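# Plug each colored section fed by its matching funnel

## Task

Behind the cover, the pipes from the funnels may cross, so trace where each one leads. Set the red plug on the flat front face of the section fed by the funnel with the red band. Set the blue plug on the flat front face of the section fed by the funnel with the blue band. Marbles may be released into the funnels or back into their tray from a short height. Nothing except a marble may leave the table, and losing a marble is still best avoided. Both plugs must stay in place with no help from the robot. Finish by opening the grippers and pulling both arms away.

## Robot and tools

ROBOT. Two FR3 arms, left_arm and right_arm, each with seven revolute joints and a Robotiq 140 two-finger gripper. Both report in one scene frame. Its origin is on the table top midway between the arms, +x points out over the table, +z points up, and left_arm sits on the +y side. The names do not describe sides of any image. Base roots: left_arm at (+0.048, +0.344, 0) m, right_arm at (+0.057, -0.373, 0) m, both turned only slightly about z.

execute_actions. The argument actions is a list holding zero or one item. An empty list sends nothing and just returns the state. A move item is {"rows": [...], "steps": n}: 1 to 15 rows, and steps from 1 to 15 (default 15). Each step lasts 1/30 s and uses one row; if rows run out, the last row is reused. A wait item is {"steps": n} with n up to 300, measured from the previous result; time spent replying counts toward it. The optional pictures flag (true/false) turns camera images on or off for that result. A refused call moves nothing.

ROW LAYOUT. Every row is one flat list of 20 numbers covering both arms, even if one stays still. Numbers 1-7: left_arm absolute joint target angles in radians, in column order waist, shoulder, upper arm roll, elbow, forearm roll, wrist pitch, wrist roll, the same way Joint positions prints them. Numbers 8-10: left gripper position, force_limit, speed. Numbers 11-20: the same ten for right_arm. Joint ranges (rad): waist -2.744 to 2.744, shoulder -1.784 to 1.784, upper arm roll -2.901 to 2.901, elbow -3.042 to -0.152, forearm roll -2.807 to 2.807, wrist pitch 0.544 to 4.517, wrist roll -3.016 to 3.016. A target more than 0.018 rad beyond a range end, and farther out than the joint's last reported angle, gets the call refused. Real ends may differ by up to 0.018 rad; a target past the real end is clipped there and the result may print "joint sent to its limit" (possibly about an earlier, still running move). No such line does not prove more room exists.

MOTION. Targets are absolute poses, not offsets, but speed is capped: each step a joint's command stays within a lead of its measured angle (0.248 rad for waist, shoulder, upper arm roll, elbow; 0.677 forearm roll; 0.715 wrist pitch; 1.54 wrist roll), and all of an arm's targets are pulled back if they would place the gripper more than 70 mm from where it is. Far targets therefore take several calls. Between calls the arms keep heading to the last row sent until they have nearly stopped or a step was HELD; after that only a new action moves them further.

GRIPPER NUMBERS, each in [-1, 1]. position: +1 fully open (140 mm), about -0.8 pads touching, -1 closes until blocked. force_limit: about 14 N at -1, 60 N at 0, 107 N at +1 (for parts up to 40 mm wide). speed: about 30 mm/s at -1, 140 at 0, 250 at +1. The fingers point along the gripper's +z axis and close along its y axis. end_effector_position is the point between closed pads; fingertips reach about 33 mm past it when closed and 9 mm when open, and they shift about 24 mm outward while closing, so keep that clearance above a surface. To leave a gripper unchanged, repeat its previous three numbers; a 0 is a real command. To grip, send -1 and confirm object_status 2. Status codes: 0 moving, 1 blocked while opening, 2 blocked while closing, 3 reached target or pads met (a thin item may still be held). A stalled gripper waits until the position number changes by at least 0.01 or the object yields; to squeeze harder, raise force_limit and switch position between -1 and -0.98. position_measured is in counts: 3 open, 230 pads met, not linear.

RESULT LINES. The state line gives each arm's gripper position (m) and quat_wxyz in the scene frame; it can be off, more at long reach. Joint positions and Joint velocities list one block per arm (rad, rad/s). Joint torques are total drive output, nonzero even in free air; External joint torques estimate pushback from contact plus friction, error and held weight ("no reading" if none). HELD marks steps where some of your row was not sent. "joint command not followed" means a clearance check altered joint targets; the rest of the row still ran. MOTOR HOT warns of heating under load; an OVER-TEMPERATURE FAULT brakes that arm until it cools.

FAULTS AND CARE. If a joint's contact torque hits its load limit (waist 35, shoulder 35, upper arm roll 32, elbow 30, forearm roll 12, wrist pitch 12, wrist roll 12 N m), or an outside force on the arm, tool or held item reaches 40 N (held weight included), the arm halts for 10 s and drops the rest of the call. Never let the arms collide or press each other hard. Avoid slamming, shoving, dropping plugs, or knocking anything off the table. Parts in hand or loose items may get brief random tugs; hold firmly.

zoom_image: camera is cam_high, cam_left_wrist or cam_right_wrist; region is [x0, y0, x1, y1] in pixels of that camera's latest image, origin top-left, at most 504 by 504. All three images are 504x504. Wrist cameras sit on the gripper base and may be offset by about 51 mm and tilted up to about 29 degrees.

read_manual: optional section, only "licences"; returns licence text, moves nothing.

finished_scene: pass scene (integer 1 or 2) to close the current scene permanently; the result tells whether the goal held, and the next scene's task arrives. Release and clear the arms first. Replying with no tool call ends everything.

Each tool is called after ">>>" by a JSON object that holds its "name" and its "arguments", one argument or row to a line.

## Session

>>> {"name": "execute_actions", "arguments": {
  "actions": []
}}

Scene clock: 0.00 s of 6600.00 s.
left_arm: end_effector_position=(+0.6183, +0.8677, +0.3217) position_measured=3 object_status=3 end_effector_quat_wxyz=(+0.246, +0.617, +0.208, +0.719) | right_arm: end_effector_position=(+0.6474, -0.1297, +0.2335) position_measured=3 object_status=3 end_effector_quat_wxyz=(-0.270, +0.721, -0.476, +0.426)
Joint positions: left_arm=[ 1.13   0.472 -0.03  -1.95  -2.026  1.763  0.281] | right_arm=[-0.339 -0.102  0.683 -2.429 -1.99   2.709  1.923]
Joint velocities: left_arm=[-0.001 -0.     0.001  0.    -0.001  0.     0.   ] | right_arm=[-0.001  0.001 -0.001  0.001 -0.001  0.     0.001]
Joint torques (N m, as the joint torque sensors report them, + toward a larger angle): no reading
External joint torques (N m, as the arm's controller estimates them; a push from outside toward a larger angle lowers the number): no reading

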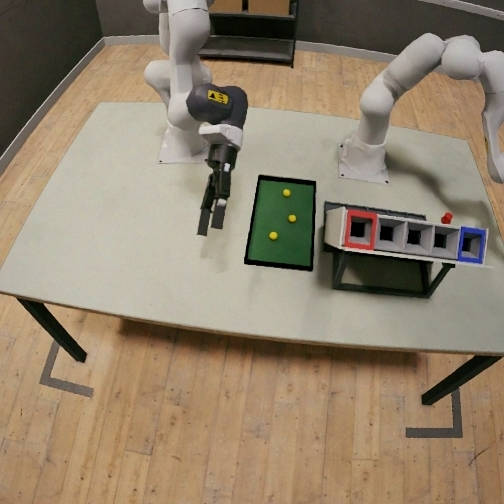

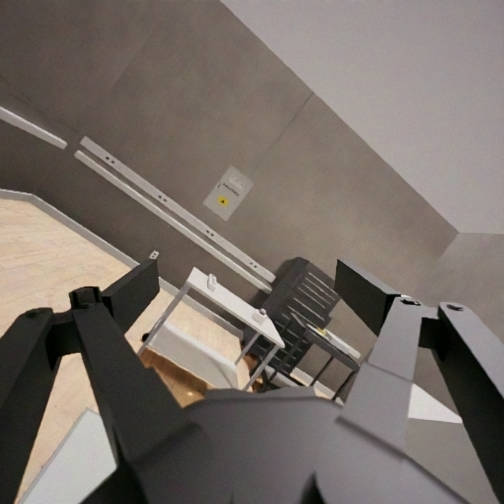

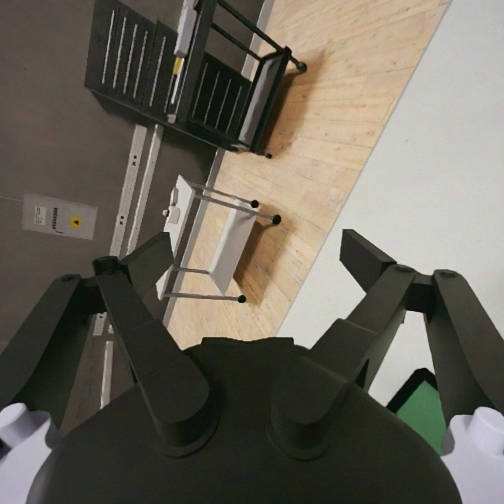

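>>> {"name": "zoom_image", "arguments": {
  "camera": "cam_high",
  "region": [230, 130, 504, 310]
}}

Region (230, 130, 504, 310) of cam_high's 504x504 image, scaled by 1.839, with more detail than that image has; it fills the top 331 rows of this view, and the rest is white.

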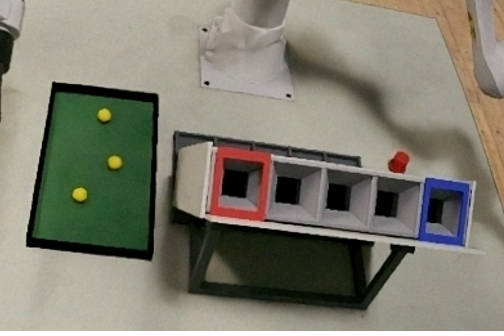

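>>> {"name": "execute_actions", "arguments": {
  "actions": [
    {"rows":[[1.13,-0.5,0,-2.0,-2.026,1.763,0.281,1,0,0,-0.339,-0.7,0.4,-2.2,-1.99,2.709,1.923,1,0,0]],"steps":15}
  ],
  "pictures": false
}}

>>> {"name": "execute_actions", "arguments": {
  "actions": [
    {"steps":45}
  ],
  "pictures": false
}}

>>> {"name": "execute_actions", "arguments": {
  "actions": [
    {"rows":[[0.1,-0.943,0,-2.38,0,1.6,1.571,1,0,0,0.0,-0.943,0,-2.38,0,1.5,1.571,1,0,0]],"steps":15}
  ],
  "pictures": false
}}

>>> {"name": "execute_actions", "arguments": {
  "actions": [
    {"steps":90}
  ]
}}

Scene clock: 13.50 s of 6600.00 s.
left_arm: end_effector_position=(+0.5763, +0.8167, +0.6187) position_measured=3 object_status=3 end_effector_quat_wxyz=(+0.133, +0.585, +0.054, +0.799) | right_arm: end_effector_position=(+0.7135, -0.2248, +0.5183) position_measured=3 object_status=3 end_effector_quat_wxyz=(-0.346, +0.560, -0.477, +0.582)
Joint positions: left_arm=[ 1.129  0.009 -0.006 -1.993 -2.026  1.766  0.281] | right_arm=[-0.339 -0.388  0.48  -2.268 -1.99   2.711  1.923]
Joint velocities: left_arm=[ 0.002 -0.954  0.01   0.009 -0.    -0.001 -0.   ] | right_arm=[-0.016 -0.741 -0.264  0.233  0.    -0.006  0.   ]
Joint torques (N m, as the joint torque sensors report them, + toward a larger angle): left_arm=[ -0.02 -27.06  -0.55  24.48  -1.79  -2.07   0.08] | right_arm=[  1.38 -12.43  -4.2   21.74   0.47  -1.27   0.11]
External joint torques (N m, as the arm's controller estimates them; a push from outside toward a larger angle lowers the number): left_arm=[ 0.   -1.15 -0.52  1.79 -0.07 -0.14  0.04] | right_arm=[-0.28 -1.19 -1.38 -0.34 -0.06 -0.35  0.16]
Steps of this call (steps 1 to 90: nothing new was sent; then 10.00 s passed at rest; steps 91 to 105: all 15 steps of this action). Readings (joint positions | what the end effector reports):
91: left_arm=[1.129 0.457 -0.028 -1.963 -2.026 1.764 0.281] | right_arm=[-0.335 -0.109 0.672 -2.424 -1.990 2.711 1.923] | left_arm position_measured=3 object_status=3 | right_arm position_measured=3 object_status=3
92: left_arm=[1.129 0.430 -0.024 -1.975 -2.026 1.765 0.281] | right_arm=[-0.333 -0.123 0.658 -2.412 -1.990 2.712 1.923] | left_arm position_measured=3 object_status=3 | right_arm position_measured=3 object_status=3
94: left_arm=[1.129 0.368 -0.018 -1.985 -2.026 1.766 0.281] | right_arm=[-0.334 -0.156 0.625 -2.385 -1.990 2.712 1.923] | left_arm position_measured=3 object_status=3 | right_arm position_measured=3 object_status=3
98: left_arm=[1.129 0.238 -0.011 -1.989 -2.026 1.766 0.281] | right_arm=[-0.336 -0.230 0.563 -2.334 -1.990 2.712 1.923] | left_arm position_measured=3 object_status=3 | right_arm position_measured=3 object_status=3
105: the state above

Scene clock: 15.00 s of 6600.00 s.
left_arm: end_effector_position=(+0.4773, +0.6179, +0.9006) position_measured=3 object_status=3 end_effector_quat_wxyz=(+0.003, +0.508, -0.142, +0.850) | right_arm: end_effector_position=(+0.6243, -0.2479, +0.7593) position_measured=3 object_status=3 end_effector_quat_wxyz=(-0.412, +0.429, -0.413, +0.689)
Joint positions: left_arm=[ 1.129 -0.502 -0.002 -1.999 -2.026  1.762  0.281] | right_arm=[-0.338 -0.701  0.402 -2.198 -1.99   2.71   1.923]
Joint velocities: left_arm=[ 0.    -0.002 -0.    -0.    -0.     0.001 -0.002] | right_arm=[-0.001 -0.002  0.    -0.    -0.     0.    -0.001]
Joint torques (N m, as the joint torque sensors report them, + toward a larger angle): left_arm=[  0.56 -12.02   1.3   25.31  -2.09  -0.99   0.05] | right_arm=[-1.11 -3.49 -8.82 21.34  0.4  -2.12  0.18]
External joint torques (N m, as the arm's controller estimates them; a push from outside toward a larger angle lowers the number): left_arm=[ 0.55  1.85  0.35  1.72 -0.09  0.14  0.04] | right_arm=[-1.13  2.15 -0.69 -2.09 -0.04 -0.09  0.22]
Steps of this call (steps 1 to 45: the robot went on to your last target). Readings (joint positions | what the end effector reports):
1: left_arm=[1.129 -0.023 -0.005 -1.993 -2.026 1.766 0.281] | right_arm=[-0.339 -0.414 0.471 -2.261 -1.990 2.711 1.923] | left_arm position_measured=3 object_status=3 | right_arm position_measured=3 object_status=3
2: left_arm=[1.129 -0.055 -0.005 -1.993 -2.026 1.766 0.281] | right_arm=[-0.340 -0.441 0.463 -2.255 -1.990 2.711 1.923] | left_arm position_measured=3 object_status=3 | right_arm position_measured=3 object_status=3
4: left_arm=[1.129 -0.120 -0.005 -1.994 -2.026 1.766 0.281] | right_arm=[-0.340 -0.495 0.449 -2.243 -1.990 2.711 1.923] | left_arm position_measured=3 object_status=3 | right_arm position_measured=3 object_status=3
8: left_arm=[1.129 -0.249 -0.004 -1.995 -2.026 1.766 0.281] | right_arm=[-0.340 -0.605 0.424 -2.221 -1.990 2.711 1.923] | left_arm position_measured=3 object_status=3 | right_arm position_measured=3 object_status=3
45: the state above
All arms were judged still, so your last target was given up. Only a new action makes them travel on or press farther. Fingers that are still opening or closing keep moving.

Scene clock: 15.50 s of 6600.00 s.
left_arm: end_effector_position=(+0.5044, +0.4062, +0.7153) position_measured=3 object_status=3 end_effector_quat_wxyz=(-0.061, +0.574, -0.461, +0.674) | right_arm: end_effector_position=(+0.5343, -0.4425, +0.7586) position_measured=3 object_status=3 end_effector_quat_wxyz=(+0.411, -0.177, +0.652, -0.612)
Joint positions: left_arm=[ 0.863 -0.757  0.002 -2.244 -1.475  1.693  0.673] | right_arm=[-0.12  -0.862  0.165 -2.313 -1.462  2.293  1.824]
Joint velocities: left_arm=[-0.599 -0.518 -0.031 -0.359  1.195 -0.152  0.748] | right_arm=[ 0.231 -0.179 -0.354 -0.116  0.966 -0.801 -0.161]
Joint torques (N m, as the joint torque sensors report them, + toward a larger angle): left_arm=[ 0.39 -2.23  2.05 25.63 -1.37  0.65  0.47] | right_arm=[ 2.18 -0.72 -1.42 21.29  0.5  -0.14 -0.18]
External joint torques (N m, as the arm's controller estimates them; a push from outside toward a larger angle lowers the number): left_arm=[-2.33 -0.59 -0.78  0.65  1.14 -0.52  0.51] | right_arm=[ 2.37 -0.29 -0.08 -2.07  0.92 -0.49 -0.11]
Steps of this call (steps 1 to 15: all 15 steps of this action). Readings (joint positions | what the end effector reports):
1: left_arm=[1.117 -0.512 0.004 -2.012 -1.995 1.759 0.308] | right_arm=[-0.321 -0.710 0.389 -2.212 -1.956 2.684 1.915] | left_arm position_measured=3 object_status=3 | right_arm position_measured=3 object_status=3
2: left_arm=[1.102 -0.527 0.006 -2.031 -1.961 1.754 0.336] | right_arm=[-0.303 -0.725 0.372 -2.227 -1.920 2.656 1.907] | left_arm position_measured=3 object_status=3 | right_arm position_measured=3 object_status=3
4: left_arm=[1.069 -0.560 0.006 -2.066 -1.892 1.744 0.390] | right_arm=[-0.267 -0.755 0.337 -2.248 -1.848 2.599 1.893] | left_arm position_measured=3 object_status=3 | right_arm position_measured=3 object_status=3
8: left_arm=[0.999 -0.628 0.004 -2.135 -1.752 1.724 0.494] | right_arm=[-0.198 -0.806 0.268 -2.279 -1.704 2.485 1.865] | left_arm position_measured=3 object_status=3 | right_arm position_measured=3 object_status=3
15: the state above

Scene clock: 18.50 s of 6600.00 s.
left_arm: end_effector_position=(+0.3486, +0.3702, +0.4187) position_measured=3 object_status=3 end_effector_quat_wxyz=(+0.082, -0.047, +0.995, +0.002) | right_arm: end_effector_position=(+0.3261, -0.3371, +0.4065) position_measured=3 object_status=3 end_effector_quat_wxyz=(+0.033, -0.066, +0.997, -0.000)
Joint positions: left_arm=[ 0.102 -0.941 -0.002 -2.379 -0.004  1.603  1.567] | right_arm=[-0.001 -0.941  0.002 -2.379 -0.003  1.503  1.575]
Joint velocities: left_arm=[ 0.001  0.    -0.    -0.001  0.    -0.     0.001] | right_arm=[ 0.002 -0.001  0.001 -0.     0.    -0.    -0.001]
Joint torques (N m, as the joint torque sensors report them, + toward a larger angle): left_arm=[-1.48 -0.32 -0.63 23.54  1.59  2.36  0.25] | right_arm=[ 1.03 -0.39 -0.41 21.05  1.49  2.48 -0.01]
External joint torques (N m, as the arm's controller estimates them; a push from outside toward a larger angle lowers the number): left_arm=[-1.49 -0.68  0.1   0.62  0.78 -0.41  0.25] | right_arm=[ 0.96 -0.94  0.32 -1.66  0.67 -0.08  0.  ]
Steps of this call (steps 1 to 75: the robot went on to your last target; steps 76 to 90: nothing new was sent). Readings (joint positions | what the end effector reports):
1: left_arm=[0.841 -0.774 0.001 -2.256 -1.430 1.688 0.699] | right_arm=[-0.112 -0.868 0.153 -2.317 -1.426 2.264 1.819] | left_arm position_measured=3 object_status=3 | right_arm position_measured=3 object_status=3
2: left_arm=[0.818 -0.790 0.001 -2.267 -1.384 1.684 0.725] | right_arm=[-0.104 -0.873 0.142 -2.321 -1.390 2.235 1.813] | left_arm position_measured=3 object_status=3 | right_arm position_measured=3 object_status=3
4: left_arm=[0.770 -0.819 0.001 -2.287 -1.287 1.675 0.777] | right_arm=[-0.090 -0.883 0.122 -2.328 -1.317 2.177 1.803] | left_arm position_measured=3 object_status=3 | right_arm position_measured=3 object_status=3
8: left_arm=[0.662 -0.865 -0.000 -2.320 -1.070 1.660 0.882] | right_arm=[-0.066 -0.899 0.088 -2.340 -1.159 2.065 1.781] | left_arm position_measured=3 object_status=3 | right_arm position_measured=3 object_status=3
90: the state above
All arms were judged still, so your last target was given up. Only a new action makes them travel on or press farther. Fingers that are still opening or closing keep moving.

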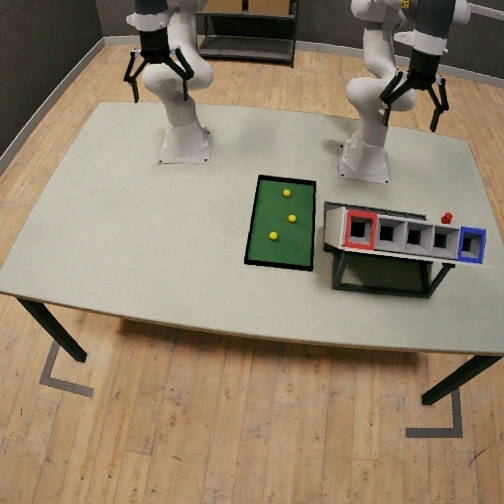

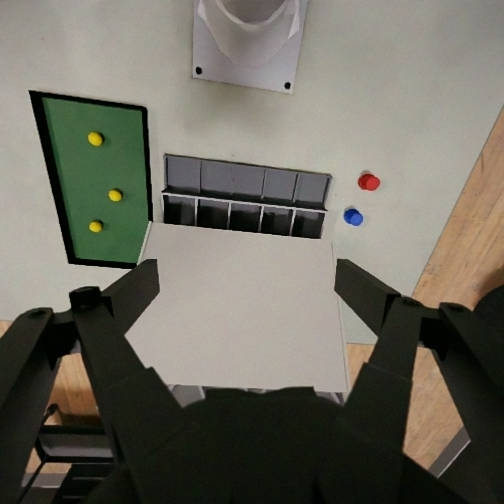

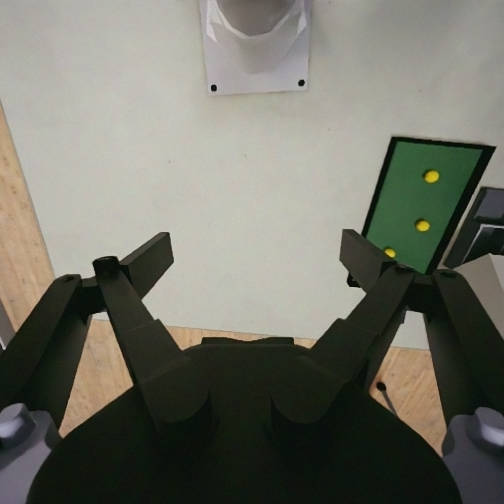

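>>> {"name": "execute_actions", "arguments": {
  "actions": [
    {"rows":[[-0.851,-0.326,0,-2.585,0,2.259,0.71,0,-0.5,0,-0.9,-0.943,0,-2.38,0,1.5,1.571,1,0,0]],"steps":15}
  ],
  "pictures": false
}}

>>> {"name": "execute_actions", "arguments": {
  "actions": [
    {"steps":50}
  ]
}}

Scene clock: 35.20 s of 6600.00 s.
left_arm: end_effector_position=(+0.4004, +0.1908, +0.2099) position_measured=108 object_status=0 end_effector_quat_wxyz=(-0.015, -0.012, +1.000, +0.004) | right_arm: end_effector_position=(+0.2548, -0.5588, +0.4064) position_measured=3 object_status=3 end_effector_quat_wxyz=(+0.031, +0.369, +0.929, -0.011)
Joint positions: left_arm=[-0.405 -0.462  0.008 -2.559 -0.002  2.066  1.14 ] | right_arm=[-0.886 -0.942 -0.005 -2.379 -0.001  1.502  1.575]
Joint velocities: left_arm=[-1.237  0.958 -0.069 -0.185 -0.     0.594 -0.766] | right_arm=[-0.179 -0.     0.009 -0.     0.     0.    -0.   ]
Joint torques (N m, as the joint torque sensors report them, + toward a larger angle): left_arm=[  0.8  -23.87   0.25  27.75   0.82   2.81  -0.13] | right_arm=[ 0.85  0.21  3.36 20.96  0.97  2.33  0.02]
External joint torques (N m, as the arm's controller estimates them; a push from outside toward a larger angle lowers the number): left_arm=[-2.71  1.96 -0.02  1.36  0.2   0.46 -0.15] | right_arm=[-0.7  -0.27  2.77 -1.77 -0.13 -0.23  0.02]
Steps of this call (steps 1 to 90: nothing new was sent; then 13.20 s passed at rest; steps 91 to 105: all 15 steps of this action). Readings (joint positions | what the end effector reports):
91: left_arm=[0.082 -0.933 0.002 -2.389 -0.003 1.640 1.539] | right_arm=[-0.059 -0.942 0.011 -2.379 0.002 1.502 1.575] | left_arm position_measured=3 object_status=0 | right_arm position_measured=3 object_status=3
92: left_arm=[0.055 -0.912 0.003 -2.405 -0.003 1.680 1.509] | right_arm=[-0.138 -0.942 0.011 -2.379 0.002 1.502 1.575] | left_arm position_measured=10 object_status=0 | right_arm position_measured=3 object_status=3
94: left_arm=[-0.003 -0.856 0.004 -2.443 -0.002 1.755 1.450] | right_arm=[-0.298 -0.942 0.006 -2.379 0.002 1.502 1.575] | left_arm position_measured=25 object_status=0 | right_arm position_measured=3 object_status=3
98: left_arm=[-0.134 -0.723 0.006 -2.504 -0.002 1.890 1.330] | right_arm=[-0.618 -0.942 0.002 -2.379 0.001 1.502 1.575] | left_arm position_measured=55 object_status=0 | right_arm position_measured=3 object_status=3
105: the state above

Scene clock: 36.87 s of 6600.00 s.
left_arm: end_effector_position=(+0.3175, +0.0301, +0.1612) position_measured=129 object_status=3 end_effector_quat_wxyz=(-0.000, +0.002, +1.000, -0.000) | right_arm: end_effector_position=(+0.2528, -0.5608, +0.4064) position_measured=3 object_status=3 end_effector_quat_wxyz=(+0.030, +0.374, +0.927, -0.012)
Joint positions: left_arm=[-0.849 -0.328 -0.002 -2.584 -0.002  2.256  0.716] | right_arm=[-0.899 -0.942 -0.002 -2.379 -0.001  1.502  1.575]
Joint velocities: left_arm=[ 0.001 -0.001  0.     0.002  0.     0.001 -0.006] | right_arm=[-0.    -0.001  0.    -0.     0.001 -0.002  0.001]
Joint torques (N m, as the joint torque sensors report them, + toward a larger angle): left_arm=[ -1.48 -16.78   0.44  23.39   0.91   2.86  -0.13] | right_arm=[-1.25  0.71  1.14 21.88  0.97  2.5  -0.12]
External joint torques (N m, as the arm's controller estimates them; a push from outside toward a larger angle lowers the number): left_arm=[-1.48  2.07  0.72  0.77  0.3   0.39 -0.13] | right_arm=[-1.24  0.27  1.89 -0.93  0.16 -0.07 -0.12]
Steps of this call (steps 1 to 50: the robot went on to your last target). Readings (joint positions | what the end effector reports):
1: left_arm=[-0.451 -0.432 0.008 -2.565 -0.002 2.087 1.114] | right_arm=[-0.891 -0.942 -0.004 -2.379 -0.001 1.502 1.575] | left_arm position_measured=116 object_status=0 | right_arm position_measured=3 object_status=3
2: left_arm=[-0.500 -0.407 0.008 -2.570 -0.002 2.105 1.088] | right_arm=[-0.894 -0.942 -0.004 -2.379 -0.001 1.502 1.575] | left_arm position_measured=123 object_status=0 | right_arm position_measured=3 object_status=3
4: left_arm=[-0.603 -0.371 0.007 -2.578 -0.002 2.138 1.039] | right_arm=[-0.897 -0.942 -0.003 -2.379 -0.001 1.502 1.575] | left_arm position_measured=129 object_status=0 | right_arm position_measured=3 object_status=3
8: left_arm=[-0.791 -0.335 -0.004 -2.583 -0.002 2.196 0.936] | right_arm=[-0.898 -0.942 -0.002 -2.379 -0.001 1.502 1.575] | left_arm position_measured=129 object_status=0 | right_arm position_measured=3 object_status=3
50: the state above

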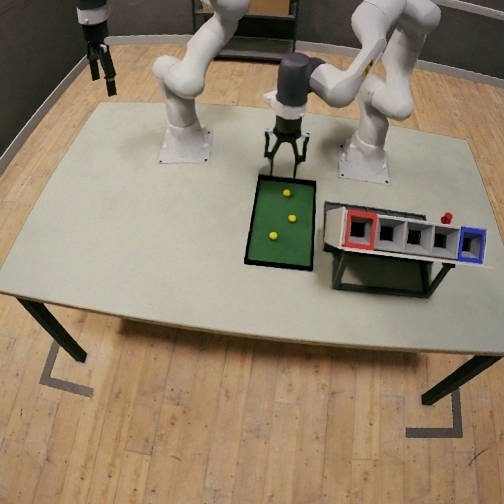

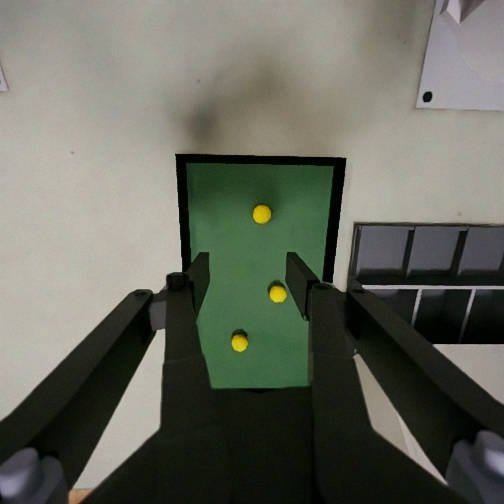

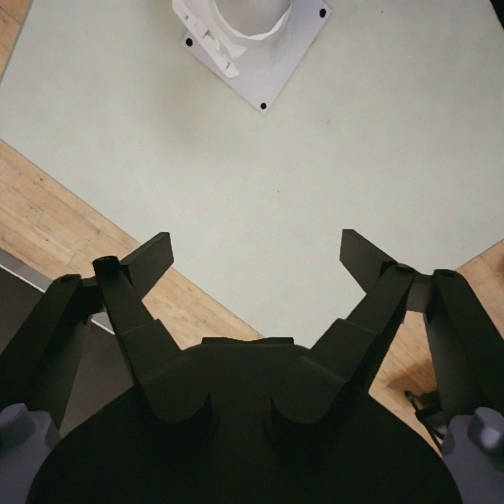

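>>> {"name": "execute_actions", "arguments": {
  "actions": [
    {"rows":[[-0.851,-0.198,0,-2.74,0,2.542,0.71,0,-0.5,0,-0.9,-0.943,0,-2.38,0,1.5,1.571,1,0,0]],"steps":15}
  ],
  "pictures": false
}}

>>> {"name": "execute_actions", "arguments": {
  "actions": [
    {"steps":15}
  ]
}}

Scene clock: 43.17 s of 6600.00 s.
left_arm: end_effector_position=(+0.2980, +0.0529, +0.0672) position_measured=129 object_status=3 end_effector_quat_wxyz=(-0.008, +0.001, +1.000, +0.008) | right_arm: end_effector_position=(+0.2528, -0.5608, +0.4064) position_measured=3 object_status=3 end_effector_quat_wxyz=(+0.030, +0.374, +0.927, -0.012)
Joint positions: left_arm=[-0.849 -0.196 -0.002 -2.741 -0.002  2.522  0.714] | right_arm=[-0.899 -0.942 -0.002 -2.379 -0.001  1.502  1.575]
Joint velocities: left_arm=[-0.001  0.     0.     0.    -0.001  0.105  0.002] | right_arm=[ 0.001  0.    -0.001 -0.    -0.001 -0.001  0.001]
Joint torques (N m, as the joint torque sensors report them, + toward a larger angle): left_arm=[ -1.76 -20.65   0.72  21.43   0.72   2.66  -0.07] | right_arm=[-1.29  0.03  1.49 21.73  0.84  2.41 -0.03]
External joint torques (N m, as the arm's controller estimates them; a push from outside toward a larger angle lowers the number): left_arm=[-1.79 -0.7   0.86  2.44  0.28  0.31 -0.07] | right_arm=[-1.32 -0.63  2.19 -0.92  0.02 -0.15 -0.03]
Steps of this call (steps 1 to 15: the robot went on to your last target; steps 16 to 90: nothing new was sent; then 2.80 s passed at rest; steps 91 to 105: all 15 steps of this action). Readings (joint positions | what the end effector reports):
91: left_arm=[-0.849 -0.318 -0.002 -2.601 -0.002 2.297 0.714] | right_arm=[-0.899 -0.942 -0.002 -2.379 -0.001 1.502 1.575] | left_arm position_measured=129 object_status=3 | right_arm position_measured=3 object_status=3
92: left_arm=[-0.849 -0.295 -0.002 -2.629 -0.002 2.334 0.714] | right_arm=[-0.899 -0.942 -0.002 -2.379 -0.001 1.502 1.575] | left_arm position_measured=129 object_status=3 | right_arm position_measured=3 object_status=3
94: left_arm=[-0.849 -0.239 -0.002 -2.692 -0.002 2.401 0.714] | right_arm=[-0.899 -0.942 -0.002 -2.379 -0.001 1.502 1.575] | left_arm position_measured=129 object_status=3 | right_arm position_measured=3 object_status=3
98: left_arm=[-0.849 -0.196 -0.002 -2.741 -0.002 2.470 0.714] | right_arm=[-0.899 -0.942 -0.002 -2.379 -0.001 1.502 1.575] | left_arm position_measured=129 object_status=3 | right_arm position_measured=3 object_status=3
105: the state above

Scene clock: 43.67 s of 6600.00 s.
left_arm: end_effector_position=(+0.3013, +0.0490, +0.0685) position_measured=129 object_status=3 end_effector_quat_wxyz=(-0.002, +0.001, +1.000, +0.002) | right_arm: end_effector_position=(+0.2528, -0.5608, +0.4064) position_measured=3 object_status=3 end_effector_quat_wxyz=(+0.030, +0.374, +0.927, -0.012)
Joint positions: left_arm=[-0.849 -0.196 -0.002 -2.741 -0.002  2.538  0.714] | right_arm=[-0.899 -0.942 -0.002 -2.379 -0.001  1.502  1.575]
Joint velocities: left_arm=[ 0.     0.002  0.     0.    -0.     0.005 -0.001] | right_arm=[ 0.002 -0.    -0.001 -0.001 -0.     0.    -0.   ]
Joint torques (N m, as the joint torque sensors report them, + toward a larger angle): left_arm=[ -1.09 -21.23   0.23  21.46   0.74   2.94  -0.08] | right_arm=[-0.68  0.8   1.34 21.2   0.92  2.38 -0.08]
External joint torques (N m, as the arm's controller estimates them; a push from outside toward a larger angle lowers the number): left_arm=[-1.1  -1.24  0.39  2.37  0.29  0.52 -0.08] | right_arm=[-0.73  0.21  2.03 -1.47  0.1  -0.18 -0.08]
Steps of this call (steps 1 to 15: the robot went on to your last target). Readings (joint positions | what the end effector reports):
1: left_arm=[-0.849 -0.196 -0.002 -2.741 -0.002 2.525 0.714] | right_arm=[-0.899 -0.942 -0.002 -2.379 -0.001 1.502 1.575] | left_arm position_measured=129 object_status=3 | right_arm position_measured=3 object_status=3
2: left_arm=[-0.849 -0.196 -0.002 -2.741 -0.002 2.528 0.714] | right_arm=[-0.899 -0.942 -0.002 -2.379 -0.001 1.502 1.575] | left_arm position_measured=129 object_status=3 | right_arm position_measured=3 object_status=3
4: left_arm=[-0.849 -0.196 -0.002 -2.741 -0.002 2.532 0.714] | right_arm=[-0.899 -0.942 -0.002 -2.379 -0.001 1.502 1.575] | left_arm position_measured=129 object_status=3 | right_arm position_measured=3 object_status=3
8: left_arm=[-0.849 -0.196 -0.002 -2.741 -0.002 2.536 0.714] | right_arm=[-0.899 -0.942 -0.002 -2.379 -0.001 1.502 1.575] | left_arm position_measured=129 object_status=3 | right_arm position_measured=3 object_status=3
15: the state above

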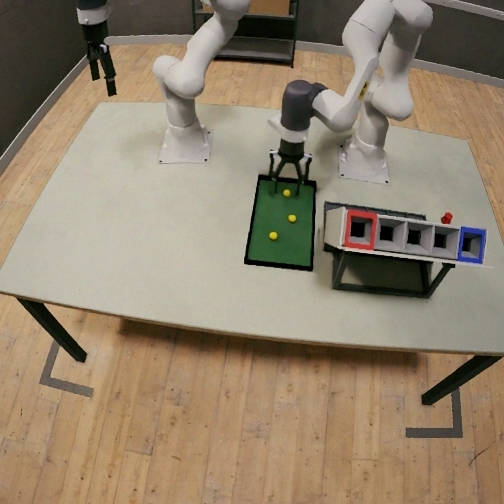

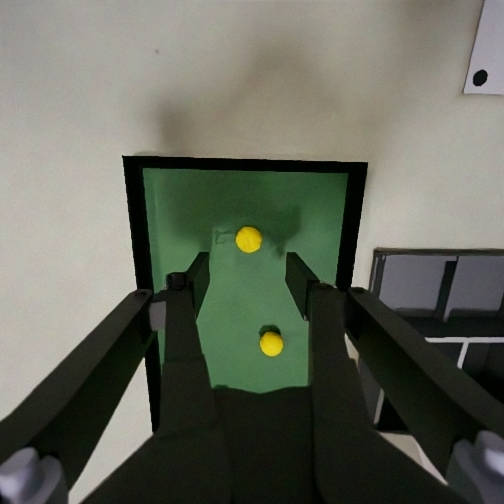

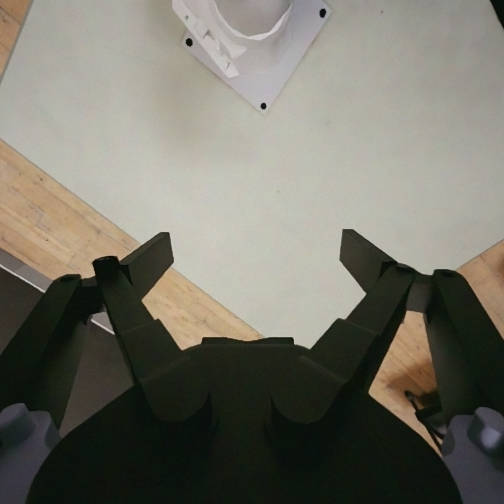

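>>> {"name": "execute_actions", "arguments": {
  "actions": [
    {"rows":[[-0.888,-0.19,0,-2.785,0,2.6,0.675,0,-0.5,0,-0.9,-0.943,0,-2.38,0,1.5,1.571,1,0,0],[-0.888,-0.19,0,-2.785,0,2.6,0.675,0,-0.5,0,-0.9,-0.943,0,-2.38,0,1.5,1.571,1,0,0],[-0.888,-0.19,0,-2.785,0,2.62,0.675,0,-0.5,0,-0.9,-0.943,0,-2.38,0,1.5,1.571,1,0,0],[-0.888,-0.18,0,-2.79,0,2.63,0.675,0,-0.5,0,-0.9,-0.943,0,-2.38,0,1.5,1.571,1,0,0],[-0.888,-0.17,0,-2.79,0,2.64,0.675,0,-0.5,0,-0.9,-0.943,0,-2.38,0,1.5,1.571,1,0,0],[-0.888,-0.155,0,-2.794,0,2.645,0.675,0,-0.5,0,-0.9,-0.943,0,-2.38,0,1.5,1.571,1,0,0]],"steps":15}
  ],
  "pictures": false
}}

>>> {"name": "execute_actions", "arguments": {
  "actions": [
    {"steps":12}
  ]
}}

Scene clock: 54.10 s of 6600.00 s.
left_arm: end_effector_position=(+0.2835, +0.0492, +0.0433) position_measured=129 object_status=3 end_effector_quat_wxyz=(-0.001, +0.005, +1.000, +0.000) | right_arm: end_effector_position=(+0.2528, -0.5608, +0.4064) position_measured=3 object_status=3 end_effector_quat_wxyz=(+0.030, +0.374, +0.927, -0.012)
Joint positions: left_arm=[-0.886 -0.157 -0.    -2.793 -0.002  2.635  0.686] | right_arm=[-0.899 -0.942 -0.002 -2.379 -0.001  1.502  1.575]
Joint velocities: left_arm=[ 0.     0.     0.     0.     0.002  0.047 -0.024] | right_arm=[-0.    -0.    -0.001  0.001 -0.001 -0.    -0.001]
Joint torques (N m, as the joint torque sensors report them, + toward a larger angle): left_arm=[ -2.16 -18.38  -0.6   18.61   0.67   2.79  -0.17] | right_arm=[-0.6  -0.17  2.37 21.19  0.88  2.35 -0.01]
External joint torques (N m, as the arm's controller estimates them; a push from outside toward a larger angle lowers the number): left_arm=[-2.17  1.7  -0.47  0.82  0.28  0.36 -0.17] | right_arm=[-0.57 -0.72  3.14 -1.57  0.08 -0.22  0.  ]
Steps of this call (steps 1 to 15: the robot went on to your last target; steps 16 to 90: nothing new was sent; then 6.93 s passed at rest; steps 91 to 105: all 15 steps of this action). Readings (joint positions | what the end effector reports):
91: left_arm=[-0.857 -0.196 0.002 -2.749 -0.002 2.551 0.710] | right_arm=[-0.899 -0.942 -0.002 -2.379 -0.001 1.502 1.575] | left_arm position_measured=129 object_status=3 | right_arm position_measured=3 object_status=3
92: left_arm=[-0.867 -0.196 0.001 -2.760 -0.002 2.560 0.707] | right_arm=[-0.899 -0.942 -0.002 -2.379 -0.001 1.502 1.575] | left_arm position_measured=129 object_status=3 | right_arm position_measured=3 object_status=3
94: left_arm=[-0.879 -0.191 -0.000 -2.776 -0.002 2.579 0.702] | right_arm=[-0.899 -0.942 -0.002 -2.379 -0.001 1.502 1.575] | left_arm position_measured=129 object_status=3 | right_arm position_measured=3 object_status=3
98: left_arm=[-0.885 -0.164 -0.000 -2.790 -0.002 2.613 0.694] | right_arm=[-0.899 -0.942 -0.002 -2.379 -0.001 1.502 1.575] | left_arm position_measured=129 object_status=3 | right_arm position_measured=3 object_status=3
105: the state above

Scene clock: 54.50 s of 6600.00 s.
left_arm: end_effector_position=(+0.2849, +0.0474, +0.0439) position_measured=129 object_status=3 end_effector_quat_wxyz=(+0.001, +0.002, +1.000, -0.002) | right_arm: end_effector_position=(+0.2528, -0.5608, +0.4064) position_measured=3 object_status=3 end_effector_quat_wxyz=(+0.030, +0.374, +0.927, -0.012)
Joint positions: left_arm=[-0.886 -0.157 -0.    -2.793 -0.002  2.642  0.681] | right_arm=[-0.899 -0.942 -0.002 -2.379 -0.001  1.502  1.575]
Joint velocities: left_arm=[-0.001  0.001  0.001 -0.    -0.001  0.004 -0.006] | right_arm=[-0.    -0.    -0.001 -0.001  0.     0.001 -0.   ]
Joint torques (N m, as the joint torque sensors report them, + toward a larger angle): left_arm=[ -1.38 -18.98  -1.1   18.82   0.66   2.9   -0.14] | right_arm=[-0.67  0.88  1.82 21.29  0.94  2.41  0.04]
External joint torques (N m, as the arm's controller estimates them; a push from outside toward a larger angle lowers the number): left_arm=[-1.31  1.07 -0.9   1.03  0.27  0.45 -0.14] | right_arm=[-0.64  0.28  2.58 -1.42  0.13 -0.16  0.04]
Steps of this call (steps 1 to 12: the robot went on to your last target). Readings (joint positions | what the end effector reports):
1: left_arm=[-0.886 -0.157 -0.000 -2.793 -0.002 2.636 0.685] | right_arm=[-0.899 -0.942 -0.002 -2.379 -0.001 1.502 1.575] | left_arm position_measured=129 object_status=3 | right_arm position_measured=3 object_status=3
2: left_arm=[-0.886 -0.157 -0.000 -2.793 -0.002 2.637 0.684] | right_arm=[-0.899 -0.942 -0.002 -2.379 -0.001 1.502 1.575] | left_arm position_measured=129 object_status=3 | right_arm position_measured=3 object_status=3
4: left_arm=[-0.886 -0.157 -0.000 -2.793 -0.002 2.639 0.683] | right_arm=[-0.899 -0.942 -0.002 -2.379 -0.001 1.502 1.575] | left_arm position_measured=129 object_status=3 | right_arm position_measured=3 object_status=3
8: left_arm=[-0.886 -0.157 -0.000 -2.793 -0.002 2.641 0.682] | right_arm=[-0.899 -0.942 -0.002 -2.379 -0.001 1.502 1.575] | left_arm position_measured=129 object_status=3 | right_arm position_measured=3 object_status=3
12: the state above

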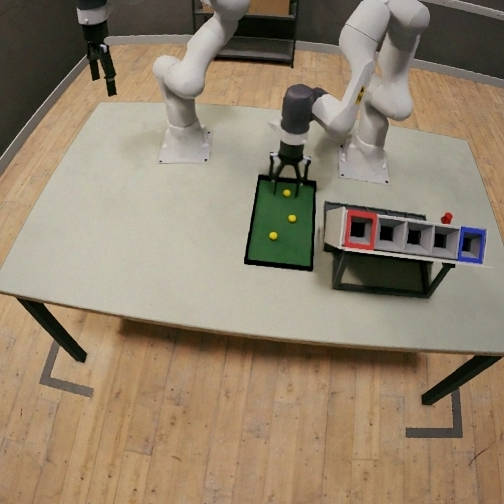

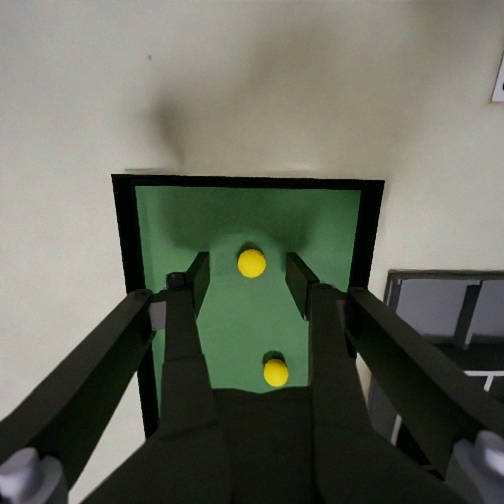

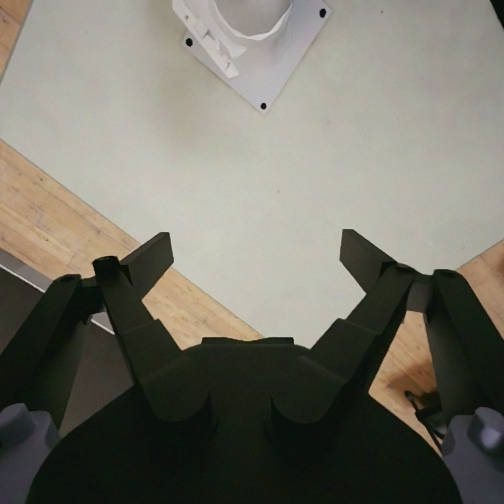

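>>> {"name": "execute_actions", "arguments": {
  "actions": [
    {"rows":[[-0.888,-0.155,0,-2.794,0,2.645,0.675,-1,-0.5,-0.3,-0.9,-0.943,0,-2.38,0,1.5,1.571,1,0,0]],"steps":15}
  ],
  "pictures": false
}}

>>> {"name": "execute_actions", "arguments": {
  "actions": [
    {"steps":8}
  ]
}}

Scene clock: 56.77 s of 6600.00 s.
left_arm: end_effector_position=(+0.2851, +0.0471, +0.0440) position_measured=197 object_status=0 end_effector_quat_wxyz=(+0.002, +0.001, +1.000, -0.003) | right_arm: end_effector_position=(+0.2528, -0.5608, +0.4064) position_measured=3 object_status=3 end_effector_quat_wxyz=(+0.030, +0.374, +0.927, -0.012)
Joint positions: left_arm=[-0.886 -0.157 -0.    -2.793 -0.002  2.643  0.679] | right_arm=[-0.899 -0.942 -0.002 -2.379 -0.001  1.502  1.575]
Joint velocities: left_arm=[ 0.001 -0.     0.001  0.    -0.001  0.     0.001] | right_arm=[ 0.002 -0.     0.001 -0.001 -0.001 -0.001  0.002]
Joint torques (N m, as the joint torque sensors report them, + toward a larger angle): left_arm=[ -1.75 -18.42  -0.49  19.72   0.63   2.71  -0.06] | right_arm=[-1.58 -0.59  1.89 20.98  0.93  2.43  0.03]
External joint torques (N m, as the arm's controller estimates them; a push from outside toward a larger angle lowers the number): left_arm=[-1.77  1.74 -0.37  1.86  0.24  0.23 -0.06] | right_arm=[-1.62 -1.2   2.57 -1.66  0.12 -0.12  0.03]
Steps of this call (steps 1 to 15: the robot went on to your last target; steps 16 to 53: nothing new was sent; steps 54 to 68: all 15 steps of this action). Readings (joint positions | what the end effector reports):
54: left_arm=[-0.886 -0.157 -0.000 -2.793 -0.002 2.642 0.679] | right_arm=[-0.899 -0.942 -0.002 -2.379 -0.001 1.502 1.575] | left_arm position_measured=129 object_status=0 | right_arm position_measured=3 object_status=3
55: left_arm=[-0.886 -0.157 -0.000 -2.793 -0.002 2.642 0.679] | right_arm=[-0.899 -0.942 -0.002 -2.379 -0.001 1.502 1.575] | left_arm position_measured=134 object_status=0 | right_arm position_measured=3 object_status=3
57: left_arm=[-0.886 -0.157 -0.000 -2.793 -0.002 2.643 0.679] | right_arm=[-0.899 -0.942 -0.002 -2.379 -0.001 1.502 1.575] | left_arm position_measured=145 object_status=0 | right_arm position_measured=3 object_status=3
61: left_arm=[-0.886 -0.157 -0.000 -2.793 -0.002 2.643 0.679] | right_arm=[-0.899 -0.942 -0.002 -2.379 -0.001 1.502 1.575] | left_arm position_measured=168 object_status=0 | right_arm position_measured=3 object_status=3
68: the state above

Scene clock: 57.03 s of 6600.00 s.
left_arm: end_effector_position=(+0.2851, +0.0471, +0.0440) position_measured=197 object_status=2 end_effector_quat_wxyz=(+0.002, +0.001, +1.000, -0.003) | right_arm: end_effector_position=(+0.2528, -0.5608, +0.4064) position_measured=3 object_status=3 end_effector_quat_wxyz=(+0.030, +0.374, +0.927, -0.012)
Joint positions: left_arm=[-0.886 -0.157 -0.    -2.793 -0.002  2.643  0.679] | right_arm=[-0.899 -0.942 -0.002 -2.379 -0.001  1.502  1.575]
Joint velocities: left_arm=[-0.001  0.     0.    -0.001 -0.001 -0.001  0.002] | right_arm=[ 0.    -0.    -0.001  0.001  0.001 -0.001  0.   ]
Joint torques (N m, as the joint torque sensors report them, + toward a larger angle): left_arm=[ -1.28 -18.34  -0.88  18.96   0.6    2.75  -0.06] | right_arm=[-0.68 -0.12  2.6  21.23  0.94  2.47 -0.07]
External joint torques (N m, as the arm's controller estimates them; a push from outside toward a larger angle lowers the number): left_arm=[-1.28  1.79 -0.74  1.18  0.22  0.29 -0.06] | right_arm=[-0.71 -0.72  3.28 -1.46  0.12 -0.09 -0.07]
Steps of this call (steps 1 to 8: the robot went on to your last target). Readings (joint positions | what the end effector reports):
1: left_arm=[-0.886 -0.157 -0.000 -2.793 -0.002 2.643 0.679] | right_arm=[-0.899 -0.942 -0.002 -2.379 -0.001 1.502 1.575] | left_arm position_measured=197 object_status=0 | right_arm position_measured=3 object_status=3
2: left_arm=[-0.886 -0.157 -0.000 -2.793 -0.002 2.643 0.679] | right_arm=[-0.899 -0.942 -0.002 -2.379 -0.001 1.502 1.575] | left_arm position_measured=197 object_status=0 | right_arm position_measured=3 object_status=3
4: left_arm=[-0.886 -0.157 -0.000 -2.793 -0.002 2.643 0.679] | right_arm=[-0.899 -0.942 -0.002 -2.379 -0.001 1.502 1.575] | left_arm position_measured=197 object_status=2 | right_arm position_measured=3 object_status=3
8: the state above

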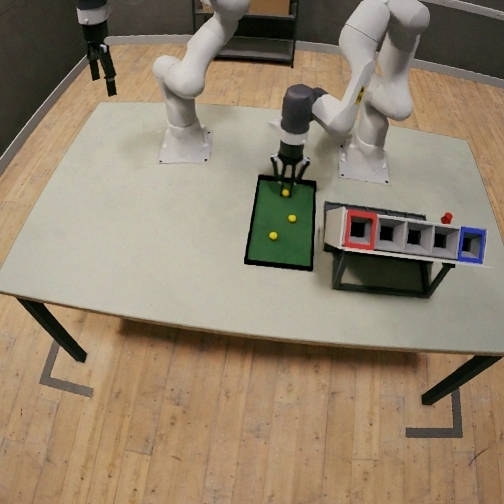

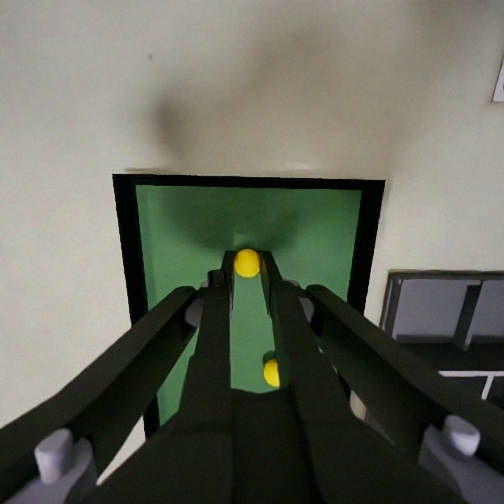

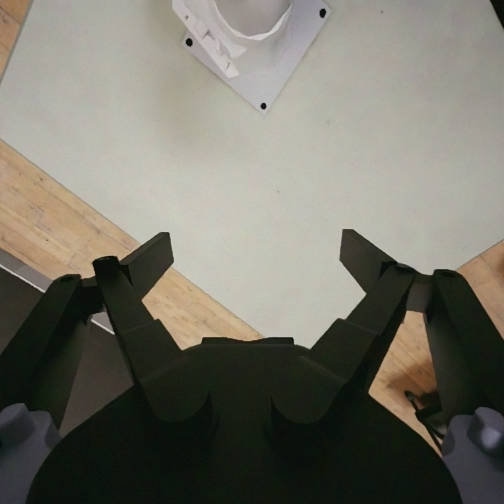

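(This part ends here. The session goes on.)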